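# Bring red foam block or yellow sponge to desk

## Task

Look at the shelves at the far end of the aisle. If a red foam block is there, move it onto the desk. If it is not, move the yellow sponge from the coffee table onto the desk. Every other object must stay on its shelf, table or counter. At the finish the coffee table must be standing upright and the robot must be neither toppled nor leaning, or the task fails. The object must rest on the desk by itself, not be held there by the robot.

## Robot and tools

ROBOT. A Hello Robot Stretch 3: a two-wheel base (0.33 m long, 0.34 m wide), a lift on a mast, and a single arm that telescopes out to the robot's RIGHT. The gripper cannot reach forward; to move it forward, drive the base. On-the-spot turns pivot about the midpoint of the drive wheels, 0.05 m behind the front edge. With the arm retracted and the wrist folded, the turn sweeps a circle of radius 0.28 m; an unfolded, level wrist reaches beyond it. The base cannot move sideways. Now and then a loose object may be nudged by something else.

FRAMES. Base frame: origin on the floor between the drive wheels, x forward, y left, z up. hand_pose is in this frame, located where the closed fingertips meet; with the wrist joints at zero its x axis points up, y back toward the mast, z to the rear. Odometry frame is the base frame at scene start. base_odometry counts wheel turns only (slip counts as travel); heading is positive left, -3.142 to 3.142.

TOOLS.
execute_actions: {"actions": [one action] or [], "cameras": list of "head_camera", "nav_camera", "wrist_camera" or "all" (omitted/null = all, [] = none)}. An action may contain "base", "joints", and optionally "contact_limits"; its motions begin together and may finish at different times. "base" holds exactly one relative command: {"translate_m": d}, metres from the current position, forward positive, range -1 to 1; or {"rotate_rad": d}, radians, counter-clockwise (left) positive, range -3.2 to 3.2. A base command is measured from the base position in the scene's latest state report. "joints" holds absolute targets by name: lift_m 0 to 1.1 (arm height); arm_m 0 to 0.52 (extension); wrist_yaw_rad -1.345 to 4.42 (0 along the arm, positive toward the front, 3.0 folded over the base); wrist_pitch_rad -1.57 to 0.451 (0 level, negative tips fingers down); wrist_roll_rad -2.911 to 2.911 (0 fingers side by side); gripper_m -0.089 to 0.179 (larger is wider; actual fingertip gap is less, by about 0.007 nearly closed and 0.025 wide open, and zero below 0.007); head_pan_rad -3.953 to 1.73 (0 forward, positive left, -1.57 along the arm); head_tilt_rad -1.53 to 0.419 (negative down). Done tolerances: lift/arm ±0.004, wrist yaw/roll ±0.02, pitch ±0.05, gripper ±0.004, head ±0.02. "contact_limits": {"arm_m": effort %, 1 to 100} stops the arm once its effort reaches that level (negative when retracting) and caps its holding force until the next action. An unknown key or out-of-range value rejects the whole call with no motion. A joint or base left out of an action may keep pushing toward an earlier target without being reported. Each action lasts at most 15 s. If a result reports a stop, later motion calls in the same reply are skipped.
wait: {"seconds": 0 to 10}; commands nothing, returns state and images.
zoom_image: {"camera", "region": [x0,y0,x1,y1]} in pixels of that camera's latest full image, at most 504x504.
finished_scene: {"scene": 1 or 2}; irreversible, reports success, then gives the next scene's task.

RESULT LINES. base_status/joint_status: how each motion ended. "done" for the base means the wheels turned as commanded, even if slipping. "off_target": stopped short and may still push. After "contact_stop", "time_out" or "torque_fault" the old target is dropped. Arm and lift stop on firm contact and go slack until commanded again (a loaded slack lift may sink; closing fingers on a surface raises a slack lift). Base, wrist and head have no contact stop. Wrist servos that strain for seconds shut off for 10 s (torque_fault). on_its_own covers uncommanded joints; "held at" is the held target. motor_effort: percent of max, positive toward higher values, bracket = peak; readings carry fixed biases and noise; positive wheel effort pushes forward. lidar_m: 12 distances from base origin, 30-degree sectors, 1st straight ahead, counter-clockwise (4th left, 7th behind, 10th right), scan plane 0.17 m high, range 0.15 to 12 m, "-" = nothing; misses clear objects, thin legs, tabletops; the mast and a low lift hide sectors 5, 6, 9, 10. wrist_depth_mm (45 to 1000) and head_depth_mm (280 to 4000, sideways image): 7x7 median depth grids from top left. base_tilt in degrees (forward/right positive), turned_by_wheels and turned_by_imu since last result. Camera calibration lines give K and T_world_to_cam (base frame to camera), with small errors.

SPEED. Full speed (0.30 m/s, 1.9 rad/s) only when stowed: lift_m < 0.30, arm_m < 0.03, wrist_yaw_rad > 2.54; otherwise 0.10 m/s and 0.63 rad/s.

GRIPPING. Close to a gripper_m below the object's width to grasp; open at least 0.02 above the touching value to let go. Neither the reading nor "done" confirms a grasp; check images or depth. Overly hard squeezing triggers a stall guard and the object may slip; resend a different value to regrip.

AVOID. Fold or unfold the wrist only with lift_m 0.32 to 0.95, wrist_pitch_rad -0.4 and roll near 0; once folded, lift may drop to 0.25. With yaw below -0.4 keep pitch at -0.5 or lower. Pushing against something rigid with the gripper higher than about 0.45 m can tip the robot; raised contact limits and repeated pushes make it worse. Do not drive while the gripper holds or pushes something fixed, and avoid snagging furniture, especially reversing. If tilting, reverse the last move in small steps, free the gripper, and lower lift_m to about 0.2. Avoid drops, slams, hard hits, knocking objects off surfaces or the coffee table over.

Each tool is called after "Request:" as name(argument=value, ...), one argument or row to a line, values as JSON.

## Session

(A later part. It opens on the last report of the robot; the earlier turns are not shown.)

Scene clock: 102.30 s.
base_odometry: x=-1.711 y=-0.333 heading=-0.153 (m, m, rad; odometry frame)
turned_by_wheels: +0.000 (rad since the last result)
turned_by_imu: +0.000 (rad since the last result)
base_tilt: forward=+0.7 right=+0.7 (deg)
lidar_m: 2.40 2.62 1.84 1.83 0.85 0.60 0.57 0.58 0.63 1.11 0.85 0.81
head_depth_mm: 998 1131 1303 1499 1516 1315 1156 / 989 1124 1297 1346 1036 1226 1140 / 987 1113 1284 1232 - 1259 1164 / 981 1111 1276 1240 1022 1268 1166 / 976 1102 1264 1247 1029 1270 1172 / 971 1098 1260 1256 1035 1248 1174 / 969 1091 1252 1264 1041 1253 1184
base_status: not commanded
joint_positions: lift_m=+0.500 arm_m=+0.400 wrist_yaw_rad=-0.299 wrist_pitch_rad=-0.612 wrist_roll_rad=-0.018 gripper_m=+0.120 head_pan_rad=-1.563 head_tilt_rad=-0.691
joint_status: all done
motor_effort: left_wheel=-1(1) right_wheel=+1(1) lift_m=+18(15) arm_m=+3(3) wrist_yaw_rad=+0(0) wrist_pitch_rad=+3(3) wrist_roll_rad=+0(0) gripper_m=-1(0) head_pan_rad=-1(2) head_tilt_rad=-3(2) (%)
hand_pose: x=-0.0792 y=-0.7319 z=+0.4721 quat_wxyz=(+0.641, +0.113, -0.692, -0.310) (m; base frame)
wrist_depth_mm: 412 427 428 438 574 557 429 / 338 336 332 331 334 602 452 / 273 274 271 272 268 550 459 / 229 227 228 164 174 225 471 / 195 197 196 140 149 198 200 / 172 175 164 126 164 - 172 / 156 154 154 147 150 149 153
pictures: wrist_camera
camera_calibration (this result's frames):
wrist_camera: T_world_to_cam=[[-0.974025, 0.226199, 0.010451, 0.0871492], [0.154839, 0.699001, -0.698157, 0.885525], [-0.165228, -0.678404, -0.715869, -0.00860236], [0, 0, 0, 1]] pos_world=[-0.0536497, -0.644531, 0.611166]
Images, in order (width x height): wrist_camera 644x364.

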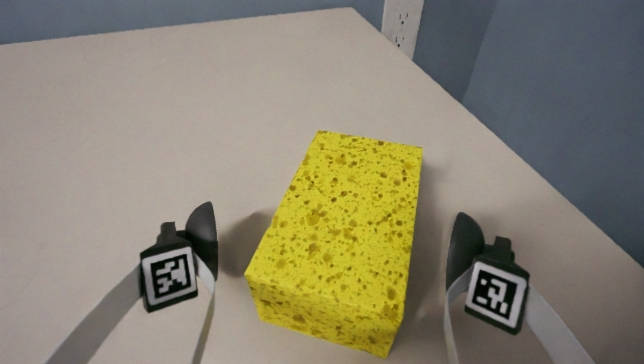

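Request:
execute_actions(
  actions=[
    {"joints":{"gripper_m":0.02}},
  ],
  cameras=[],
)

Request:
execute_actions(
  actions=[
    {"joints":{"lift_m":0.9}},
  ],
  cameras=["wrist_camera"],
)

Request:
execute_actions(
  actions=[
    {"base":{"translate_m":1.0},"joints":{"arm_m":0.1,"wrist_yaw_rad":0,"wrist_pitch_rad":-0.3}},
  ],
  cameras=["nav_camera","wrist_camera"],
)

Scene clock: 106.90 s.
base_odometry: x=-1.711 y=-0.333 heading=-0.153 (m, m, rad; odometry frame)
turned_by_wheels: +0.000 (rad since the last result)
turned_by_imu: +0.000 (rad since the last result)
base_tilt: forward=+0.8 right=+0.8 (deg)
lidar_m: 2.40 2.61 1.84 1.83 0.85 0.60 0.57 0.58 0.63 1.11 0.85 0.81
head_depth_mm: 998 1133 1299 1500 1508 1319 1154 / 992 1122 1290 1350 1037 1225 1143 / 988 1117 1283 1236 983 1251 1166 / 984 1112 1272 1235 1023 1262 1165 / 978 1100 1271 1247 1028 1272 1175 / 973 1096 1258 1254 1036 1248 1179 / 966 1094 1246 1263 1037 1253 1183
base_status: not commanded
joint_positions: lift_m=+0.500 arm_m=+0.400 wrist_yaw_rad=-0.299 wrist_pitch_rad=-0.612 wrist_roll_rad=-0.018 gripper_m=+0.021 head_pan_rad=-1.563 head_tilt_rad=-0.691
joint_status: all done
motor_effort: left_wheel=-1(1) right_wheel=+1(1) lift_m=+18(17) arm_m=+3(3) wrist_yaw_rad=+0(0) wrist_pitch_rad=+3(3) wrist_roll_rad=+0(0) gripper_m=-19(93) head_pan_rad=-2(2) head_tilt_rad=-3(2) (%)
hand_pose: x=-0.0792 y=-0.7319 z=+0.4721 quat_wxyz=(+0.641, +0.113, -0.692, -0.310) (m; base frame)
wrist_depth_mm: 417 421 435 435 564 580 425 / 340 335 333 333 331 589 448 / 272 270 271 269 270 559 464 / 229 227 227 161 211 225 470 / 197 197 196 140 144 195 200 / 172 173 138 126 126 172 171 / 154 154 153 149 151 152 153
pictures: none
No camera images: the call's "cameras" was empty. Leave "cameras" out to get every camera's image.

Scene clock: 111.37 s.
base_odometry: x=-1.711 y=-0.333 heading=-0.153 (m, m, rad; odometry frame)
turned_by_wheels: +0.000 (rad since the last result)
turned_by_imu: +0.000 (rad since the last result)
base_tilt: forward=+0.7 right=+0.7 (deg)
lidar_m: 2.40 2.62 1.84 1.83 0.85 0.60 0.57 0.58 0.63 1.11 0.85 0.81
head_depth_mm: 998 1105 - 1551 1514 1321 1151 / 992 - 1320 1348 1010 1247 1158 / 988 - 1343 1231 1016 1256 1163 / 980 1105 1298 1237 1024 1264 1170 / 978 1105 1265 1247 1030 1269 1174 / 971 1095 1260 1256 1036 1244 1178 / 970 1093 1251 1265 1040 1253 1185
base_status: not commanded
joint_positions: lift_m=+0.900 arm_m=+0.400 wrist_yaw_rad=-0.299 wrist_pitch_rad=-0.612 wrist_roll_rad=-0.018 gripper_m=+0.021 head_pan_rad=-1.563 head_tilt_rad=-0.691
joint_status: all done
motor_effort: left_wheel=-1(1) right_wheel=+1(1) lift_m=+30(30) arm_m=+3(3) wrist_yaw_rad=-1(0) wrist_pitch_rad=+4(4) wrist_roll_rad=+0(0) gripper_m=-19(19) head_pan_rad=-2(2) head_tilt_rad=-3(3) (%)
hand_pose: x=-0.0792 y=-0.7318 z=+0.8714 quat_wxyz=(+0.641, +0.113, -0.692, -0.310) (m; base frame)
wrist_depth_mm: 424 439 477 512 563 558 427 / 461 493 537 569 639 604 442 / 508 547 605 615 728 624 461 / 571 604 702 161 820 652 474 / 651 661 697 140 144 708 489 / 599 607 138 126 126 700 507 / 539 535 529 520 961 709 527
pictures: wrist_camera
camera_calibration (this result's frames):
wrist_camera: T_world_to_cam=[[-0.974027, 0.226192, 0.0103992, 0.0830255], [0.15499, 0.69949, -0.697633, 1.16411], [-0.165073, -0.677902, -0.71638, 0.278132], [0, 0, 0, 1]] pos_world=[-0.0536436, -0.644515, 1.0105]
Images, in order (width x height): wrist_camera 644x364.

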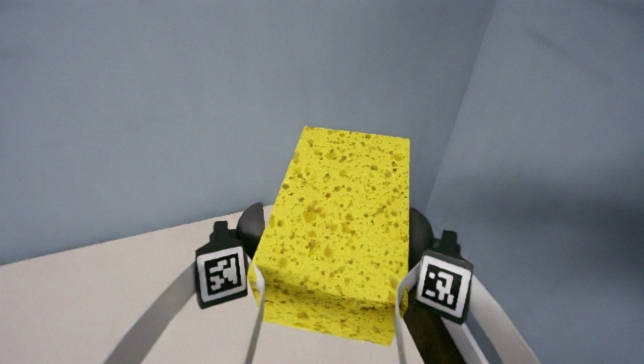

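Scene clock: 122.83 s.
base_odometry: x=-0.722 y=-0.485 heading=-0.153 (m, m, rad; odometry frame)
turned_by_wheels: +0.000 (rad since the last result)
turned_by_imu: -0.104 (rad since the last result)
base_tilt: forward=+0.8 right=+0.6 (deg)
lidar_m: 2.19 2.21 1.98 1.80 1.81 1.70 1.55 1.33 0.64 0.66 0.66 1.36
head_depth_mm: 985 1117 1291 - - 1244 1150 / 972 1098 1240 - - 1299 1157 / 955 1080 1181 - - 1312 1165 / 940 1064 1193 502 1459 1342 1166 / 928 930 642 505 451 1278 1152 / 915 890 647 508 452 1353 1178 / 901 896 652 512 443 1358 1180
base_status: done
joint_positions: lift_m=+0.900 arm_m=+0.100 wrist_yaw_rad=-0.071 wrist_pitch_rad=-0.296 wrist_roll_rad=-0.015 gripper_m=+0.021 head_pan_rad=-1.563 head_tilt_rad=-0.691
joint_status: wrist_yaw_rad off_target (ended at -0.071, target +0.000); the others done
on_its_own: wrist_yaw_rad is held at -0.061, not at your +0.000, by its stall guard, which is not easing now
motor_effort: left_wheel=-2(8) right_wheel=+6(27) lift_m=+27(29) arm_m=-2(7) wrist_yaw_rad=+8(40) wrist_pitch_rad=-1(8) wrist_roll_rad=-1(1) gripper_m=-20(23) head_pan_rad=-2(2) head_tilt_rad=-3(2) (%)
hand_pose: x=-0.0384 y=-0.4826 z=+0.9408 quat_wxyz=(+0.701, +0.081, -0.697, -0.129) (m; base frame)
wrist_depth_mm: 603 656 684 714 713 754 816 / 540 541 665 728 793 816 865 / 298 302 365 764 834 887 970 / 202 206 809 161 902 947 - / 156 157 166 140 144 - - / 127 126 136 126 126 831 832 / 106 106 - - 677 682 685
pictures: nav_camera (sideways: a quarter turn counterclockwise sets it upright), wrist_camera
camera_calibration (this result's frames):
nav_camera: T_world_to_cam=[[-0.0243725, -0.60733, 0.794076, -0.989367], [-0.9996, 0.0262106, -0.0106341, 0.0722784], [-0.0143548, -0.794017, -0.607725, 0.754821], [0, 0, 0, 1]] pos_world=[0.0589714, -0.00342512, 1.24513]
wrist_camera: T_world_to_cam=[[-0.999544, 0.00767745, 0.0291975, -0.0584319], [-0.0222973, 0.464281, -0.885407, 1.0882], [-0.0203535, -0.885655, -0.463898, 0.171241], [0, 0, 0, 1]] pos_world=[-0.0306559, -0.353122, 1.04465]
Images, in order (width x height): nav_camera 672x504, wrist_camera 644x364.

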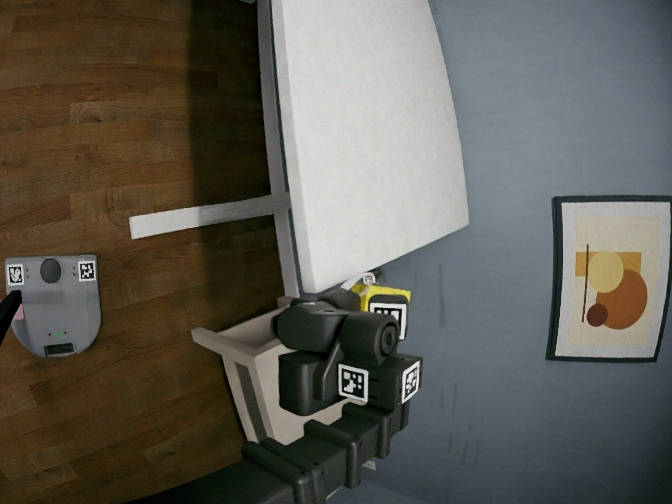

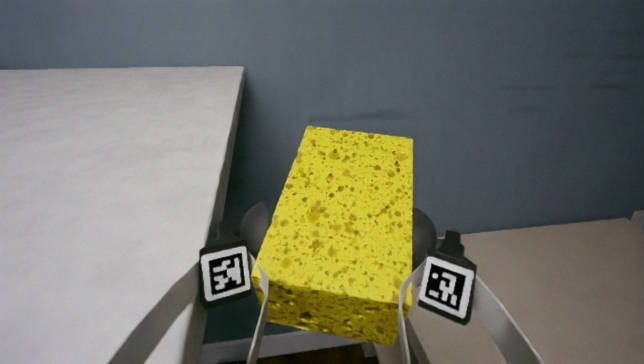

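Request:
execute_actions(
  actions=[
    {"base":{"translate_m":-0.1}},
  ],
  cameras=[],
)

Request:
execute_actions(
  actions=[
    {"joints":{"lift_m":1.02,"wrist_pitch_rad":-0.1,"wrist_yaw_rad":0.0}},
  ],
  cameras=[],
)

Request:
execute_actions(
  actions=[
    {"base":{"translate_m":0.4},"joints":{"arm_m":0.2}},
  ],
  cameras=["nav_camera","wrist_camera"],
)

Scene clock: 129.97 s.
base_odometry: x=-0.821 y=-0.470 heading=-0.153 (m, m, rad; odometry frame)
turned_by_wheels: +0.000 (rad since the last result)
turned_by_imu: +0.001 (rad since the last result)
base_tilt: forward=+0.7 right=+0.8 (deg)
lidar_m: 2.29 2.30 1.96 1.78 1.80 1.59 1.45 1.24 0.61 1.07 0.69 1.37
head_depth_mm: 1000 1134 1311 - - 1296 1152 / 985 1117 1276 - - 1247 1156 / 967 1100 1195 - - 1310 1160 / 955 1077 1235 1457 1572 1335 1167 / 940 1062 1215 1427 1580 1347 1169 / 926 987 675 524 1035 1280 1163 / 914 898 652 512 455 1356 1183
base_status: done
joint_positions: lift_m=+0.900 arm_m=+0.100 wrist_yaw_rad=-0.063 wrist_pitch_rad=-0.315 wrist_roll_rad=-0.015 gripper_m=+0.021 head_pan_rad=-1.563 head_tilt_rad=-0.691
joint_status: not commanded
on_its_own: wrist_yaw_rad is held at -0.061, not at your +0.000, by its stall guard, which is not easing now
motor_effort: left_wheel=+1(5) right_wheel=-1(7) lift_m=+27(27) arm_m=-2(3) wrist_yaw_rad=+2(8) wrist_pitch_rad=+4(4) wrist_roll_rad=-1(1) gripper_m=-19(19) head_pan_rad=-2(2) head_tilt_rad=-3(2) (%)
hand_pose: x=-0.0365 y=-0.4808 z=+0.9363 quat_wxyz=(+0.700, +0.090, -0.696, -0.133) (m; base frame)
wrist_depth_mm: 642 651 679 723 745 764 812 / 477 476 734 766 814 821 878 / 273 330 805 787 863 923 962 / 210 807 832 162 942 - - / 375 859 911 140 143 987 - / 404 951 138 126 127 800 806 / 963 510 - 991 642 680 679
pictures: none
No camera images: the call's "cameras" was empty. Leave "cameras" out to get every camera's image.

Scene clock: 131.90 s.
base_odometry: x=-0.821 y=-0.470 heading=-0.153 (m, m, rad; odometry frame)
turned_by_wheels: +0.000 (rad since the last result)
turned_by_imu: +0.000 (rad since the last result)
base_tilt: forward=+0.8 right=+0.6 (deg)
lidar_m: 2.29 2.31 1.96 1.79 1.80 1.59 1.45 1.24 0.60 1.08 0.69 1.38
head_depth_mm: - - - 1131 1030 1269 1152 / 966 - - 1153 1062 1223 1159 / 951 - - - 1494 1337 1164 / 946 1032 1259 1464 1568 1339 1166 / 940 1060 1216 1420 1571 1344 1170 / 928 987 674 525 1037 1282 1166 / 913 896 652 512 455 1364 1186
base_status: not commanded
joint_positions: lift_m=+1.020 arm_m=+0.100 wrist_yaw_rad=-0.003 wrist_pitch_rad=-0.121 wrist_roll_rad=-0.015 gripper_m=+0.021 head_pan_rad=-1.563 head_tilt_rad=-0.691
joint_status: all done
motor_effort: left_wheel=+1(1) right_wheel=-1(2) lift_m=+30(29) arm_m=-2(2) wrist_yaw_rad=+3(3) wrist_pitch_rad=+6(7) wrist_roll_rad=-1(1) gripper_m=-20(18) head_pan_rad=-3(2) head_tilt_rad=-3(3) (%)
hand_pose: x=-0.0221 y=-0.4966 z=+1.1034 quat_wxyz=(+0.711, +0.043, -0.700, -0.044) (m; base frame)
wrist_depth_mm: 651 680 675 691 717 746 768 / 687 693 736 730 753 777 827 / 728 736 758 778 777 830 849 / 724 754 788 161 836 881 897 / 506 509 505 140 144 938 956 / 378 385 138 126 126 971 - / 300 328 937 940 952 984 984
pictures: none
No camera images: the call's "cameras" was empty. Leave "cameras" out to get every camera's image.

Scene clock: 136.87 s.
base_odometry: x=-0.426 y=-0.531 heading=-0.153 (m, m, rad; odometry frame)
turned_by_wheels: +0.000 (rad since the last result)
turned_by_imu: -0.002 (rad since the last result)
base_tilt: forward=+0.7 right=+0.7 (deg)
lidar_m: 1.89 1.91 2.37 1.88 1.87 2.03 1.84 0.82 0.82 0.64 1.06 1.18
head_depth_mm: - - 595 491 429 1319 1155 / - - 600 495 430 1330 1147 / 878 - 584 497 422 1255 1162 / 878 790 623 501 414 1338 1165 / 887 878 640 504 416 1343 1167 / 870 887 648 508 419 1329 1175 / 861 897 651 512 420 1303 1183
base_status: done
joint_positions: lift_m=+1.020 arm_m=+0.200 wrist_yaw_rad=-0.002 wrist_pitch_rad=-0.121 wrist_roll_rad=-0.015 gripper_m=+0.021 head_pan_rad=-1.563 head_tilt_rad=-0.691
joint_status: all done
motor_effort: left_wheel=+1(5) right_wheel=-2(4) lift_m=+30(30) arm_m=+3(2) wrist_yaw_rad=+2(2) wrist_pitch_rad=+6(6) wrist_roll_rad=-1(1) gripper_m=-19(18) head_pan_rad=-2(1) head_tilt_rad=-2(2) (%)
hand_pose: x=-0.0219 y=-0.5961 z=+1.1034 quat_wxyz=(+0.711, +0.043, -0.700, -0.043) (m; base frame)
wrist_depth_mm: 524 536 553 564 568 571 592 / 535 550 579 590 621 630 656 / 566 583 599 601 632 667 696 / 598 608 631 162 666 690 715 / 503 516 513 140 143 727 769 / 378 380 138 127 126 763 784 / 300 305 306 285 300 312 840
pictures: nav_camera (sideways: a quarter turn counterclockwise sets it upright), wrist_camera
camera_calibration (this result's frames):
nav_camera: T_world_to_cam=[[-0.024377, -0.607329, 0.794076, -0.989367], [-0.9996, 0.026218, -0.0106341, 0.0722784], [-0.0143607, -0.794017, -0.607725, 0.754821], [0, 0, 0, 1]] pos_world=[0.0589713, -0.00342551, 1.24513]
wrist_camera: T_world_to_cam=[[-0.997662, -0.0555989, 0.0397288, -0.0951373], [-0.054689, 0.301044, -0.952041, 1.26081], [0.0409723, -0.951988, -0.303381, -0.0688188], [0, 0, 0, 1]] pos_world=[-0.0231429, -0.450363, 1.18324]
Images, in order (width x height): nav_camera 672x504, wrist_camera 644x364.

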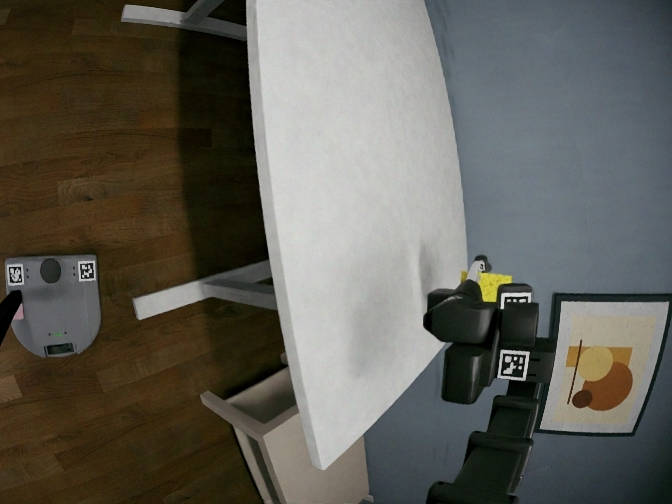

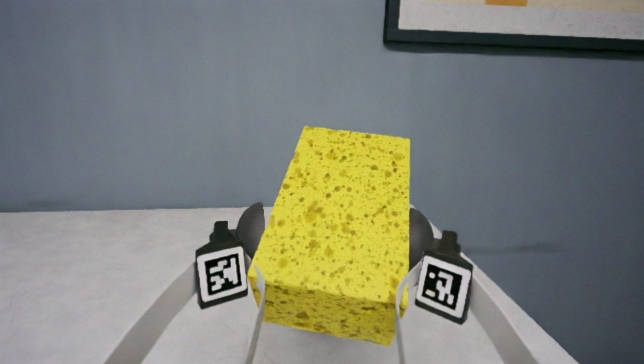

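Request:
execute_actions(
  actions=[
    {"base":{"translate_m":0.2},"joints":{"lift_m":0.93}},
  ],
  cameras=[],
)

Request:
execute_actions(
  actions=[
    {"joints":{"lift_m":0.9}},
  ],
  cameras=["wrist_camera"],
)

Request:
execute_actions(
  actions=[
    {"joints":{"gripper_m":0.11}},
  ],
  cameras=[],
)

Request:
execute_actions(
  actions=[
    {"joints":{"arm_m":0.0,"lift_m":0.95}},
  ],
  cameras=["nav_camera"],
)

Scene clock: 143.53 s.
base_odometry: x=-0.228 y=-0.562 heading=-0.153 (m, m, rad; odometry frame)
turned_by_wheels: +0.000 (rad since the last result)
turned_by_imu: -0.001 (rad since the last result)
base_tilt: forward=+0.7 right=+0.7 (deg)
lidar_m: 1.69 1.71 2.13 1.89 3.52 2.24 2.04 0.97 0.70 1.02 1.03 0.99
head_depth_mm: 913 881 - 478 407 1246 1138 / 898 898 - 467 410 1275 1159 / 885 904 - 469 412 1279 1161 / 869 891 613 500 414 1280 1162 / 860 876 640 504 416 1266 1173 / 845 887 645 508 418 381 1176 / 833 889 652 511 421 374 1182
base_status: done
joint_positions: lift_m=+0.930 arm_m=+0.200 wrist_yaw_rad=-0.002 wrist_pitch_rad=-0.121 wrist_roll_rad=-0.015 gripper_m=+0.021 head_pan_rad=-1.563 head_tilt_rad=-0.691
joint_status: all done
motor_effort: left_wheel=+1(4) right_wheel=-2(4) lift_m=+17(24) arm_m=+3(3) wrist_yaw_rad=+1(2) wrist_pitch_rad=+6(6) wrist_roll_rad=-1(1) gripper_m=-20(19) head_pan_rad=-1(2) head_tilt_rad=-2(2) (%)
hand_pose: x=-0.0219 y=-0.5961 z=+1.0141 quat_wxyz=(+0.711, +0.043, -0.700, -0.043) (m; base frame)
wrist_depth_mm: 486 513 517 542 550 570 594 / 513 525 551 570 569 588 615 / 540 567 572 578 588 633 646 / 463 477 487 162 413 516 666 / 307 315 318 139 143 328 333 / 230 234 137 126 126 245 247 / 185 186 188 176 183 192 194
pictures: none
No camera images: the call's "cameras" was empty. Leave "cameras" out to get every camera's image.

Scene clock: 144.60 s.
base_odometry: x=-0.228 y=-0.562 heading=-0.153 (m, m, rad; odometry frame)
turned_by_wheels: +0.000 (rad since the last result)
turned_by_imu: +0.000 (rad since the last result)
base_tilt: forward=+0.7 right=+0.7 (deg)
lidar_m: 1.68 1.71 2.13 1.89 3.48 2.25 2.04 0.97 0.69 1.02 1.03 0.99
head_depth_mm: 912 836 - - 407 1252 1137 / 897 846 - - 409 1273 1156 / 885 854 - - 411 1278 1162 / 872 866 626 500 414 1283 1166 / 856 877 641 504 416 1262 1174 / 843 889 646 508 419 380 1177 / 831 891 652 511 421 374 1185
base_status: not commanded
joint_positions: lift_m=+0.900 arm_m=+0.200 wrist_yaw_rad=-0.002 wrist_pitch_rad=-0.112 wrist_roll_rad=-0.016 gripper_m=+0.021 head_pan_rad=-1.563 head_tilt_rad=-0.691
joint_status: all done
motor_effort: left_wheel=+1(1) right_wheel=-2(2) lift_m=+16(17) arm_m=+3(3) wrist_yaw_rad=+2(2) wrist_pitch_rad=+4(6) wrist_roll_rad=-1(1) gripper_m=-19(19) head_pan_rad=-2(2) head_tilt_rad=-3(2) (%)
hand_pose: x=-0.0219 y=-0.5966 z=+0.9865 quat_wxyz=(+0.712, +0.040, -0.700, -0.040) (m; base frame)
wrist_depth_mm: 496 502 518 538 550 568 573 / 517 520 543 563 595 601 619 / 538 560 563 574 600 628 632 / 384 385 393 162 339 427 431 / 250 253 256 139 144 270 273 / 187 188 137 126 126 198 200 / 149 150 152 146 148 156 157
pictures: wrist_camera
camera_calibration (this result's frames):
wrist_camera: T_world_to_cam=[[-0.997635, -0.0552815, 0.0408575, -0.0914441], [-0.0552799, 0.291892, -0.954852, 1.14693], [0.0408597, -0.954852, -0.294258, -0.115503], [0, 0, 0, 1]] pos_world=[-0.0231064, -0.450123, 1.06489]
Images, in order (width x height): wrist_camera 644x364.

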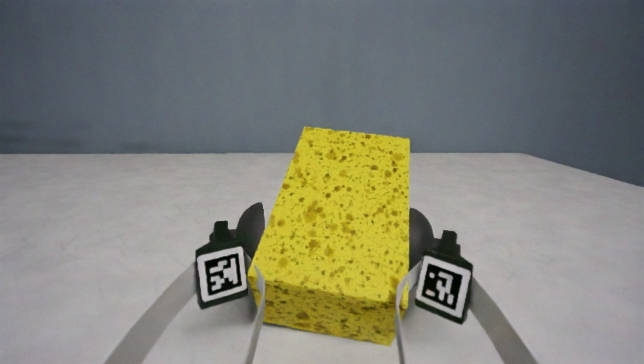

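Scene clock: 146.00 s.
base_odometry: x=-0.228 y=-0.562 heading=-0.153 (m, m, rad; odometry frame)
turned_by_wheels: +0.000 (rad since the last result)
turned_by_imu: +0.000 (rad since the last result)
base_tilt: forward=+0.7 right=+0.8 (deg)
lidar_m: 1.69 1.71 2.13 1.89 3.50 2.24 2.04 0.97 0.70 1.02 1.03 0.99
head_depth_mm: 912 835 - - 406 1248 1136 / 899 846 - - 409 1276 1160 / 883 856 - - 411 1276 1163 / 870 864 625 501 414 1282 1166 / 858 878 641 505 416 1262 1170 / 848 888 646 508 418 380 1178 / 835 888 653 511 421 375 1181
base_status: not commanded
joint_positions: lift_m=+0.900 arm_m=+0.200 wrist_yaw_rad=-0.002 wrist_pitch_rad=-0.115 wrist_roll_rad=-0.016 gripper_m=+0.110 head_pan_rad=-1.563 head_tilt_rad=-0.691
joint_status: all done
motor_effort: left_wheel=+1(1) right_wheel=-2(2) lift_m=+16(17) arm_m=+3(3) wrist_yaw_rad=+1(2) wrist_pitch_rad=+4(4) wrist_roll_rad=+0(1) gripper_m=+1(80) head_pan_rad=-2(3) head_tilt_rad=-2(2) (%)
hand_pose: x=-0.0219 y=-0.5965 z=+0.9858 quat_wxyz=(+0.712, +0.041, -0.700, -0.041) (m; base frame)
wrist_depth_mm: 498 510 528 531 547 563 585 / 515 520 552 563 568 597 611 / 529 548 567 584 609 628 650 / 376 383 387 397 405 415 425 / 248 250 256 156 183 267 270 / 185 191 180 134 130 208 197 / 153 149 150 140 142 148 156
pictures: none
No camera images: the call's "cameras" was empty. Leave "cameras" out to get every camera's image.

Scene clock: 148.70 s.
base_odometry: x=-0.228 y=-0.562 heading=-0.153 (m, m, rad; odometry frame)
turned_by_wheels: +0.000 (rad since the last result)
turned_by_imu: +0.000 (rad since the last result)
base_tilt: forward=+0.8 right=+0.8 (deg)
lidar_m: 1.69 1.71 2.13 1.89 3.49 2.24 2.04 0.97 0.69 1.02 1.02 0.99
head_depth_mm: 914 837 620 523 - - - / 897 845 649 478 - - 1117 / 885 859 596 - - - 1119 / 869 866 612 488 404 1265 1168 / 858 876 642 504 416 1267 1171 / 846 888 646 509 418 380 1174 / 833 888 651 512 421 374 1183
base_status: not commanded
joint_positions: lift_m=+0.950 arm_m=+0.002 wrist_yaw_rad=-0.001 wrist_pitch_rad=-0.116 wrist_roll_rad=-0.016 gripper_m=+0.110 head_pan_rad=-1.563 head_tilt_rad=-0.691
joint_status: all done
joint sent to its limit — the command would take arm_m past its lower limit, so that joint was sent only as far as its limit.
motor_effort: left_wheel=+1(1) right_wheel=-2(2) lift_m=+30(30) arm_m=-4(4) wrist_yaw_rad=+1(2) wrist_pitch_rad=+5(5) wrist_roll_rad=+0(0) gripper_m=+0(0) head_pan_rad=-1(1) head_tilt_rad=-2(3) (%)
hand_pose: x=-0.0218 y=-0.3987 z=+1.0348 quat_wxyz=(+0.712, +0.041, -0.700, -0.041) (m; base frame)
wrist_depth_mm: 667 679 704 715 731 741 769 / 687 705 703 743 781 797 843 / 715 764 760 774 799 833 857 / 540 546 561 569 592 592 883 / 358 365 369 347 379 384 389 / 267 276 273 274 278 298 283 / 218 216 218 219 220 214 225
pictures: nav_camera (sideways: a quarter turn counterclockwise sets it upright)
camera_calibration (this result's frames):
nav_camera: T_world_to_cam=[[-0.0243796, -0.607331, 0.794075, -0.989365], [-0.9996, 0.0262222, -0.010634, 0.0722783], [-0.014364, -0.794016, -0.607727, 0.754824], [0, 0, 0, 1]] pos_world=[0.0589713, -0.0034256, 1.24513]
Images, in order (width x height): nav_camera 672x504.

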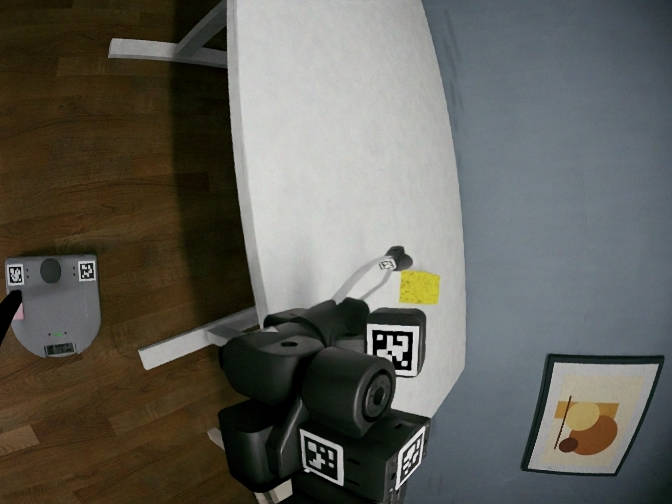

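Request:
finished_scene(
  scene=2,
)

The scene is finished: the task was done.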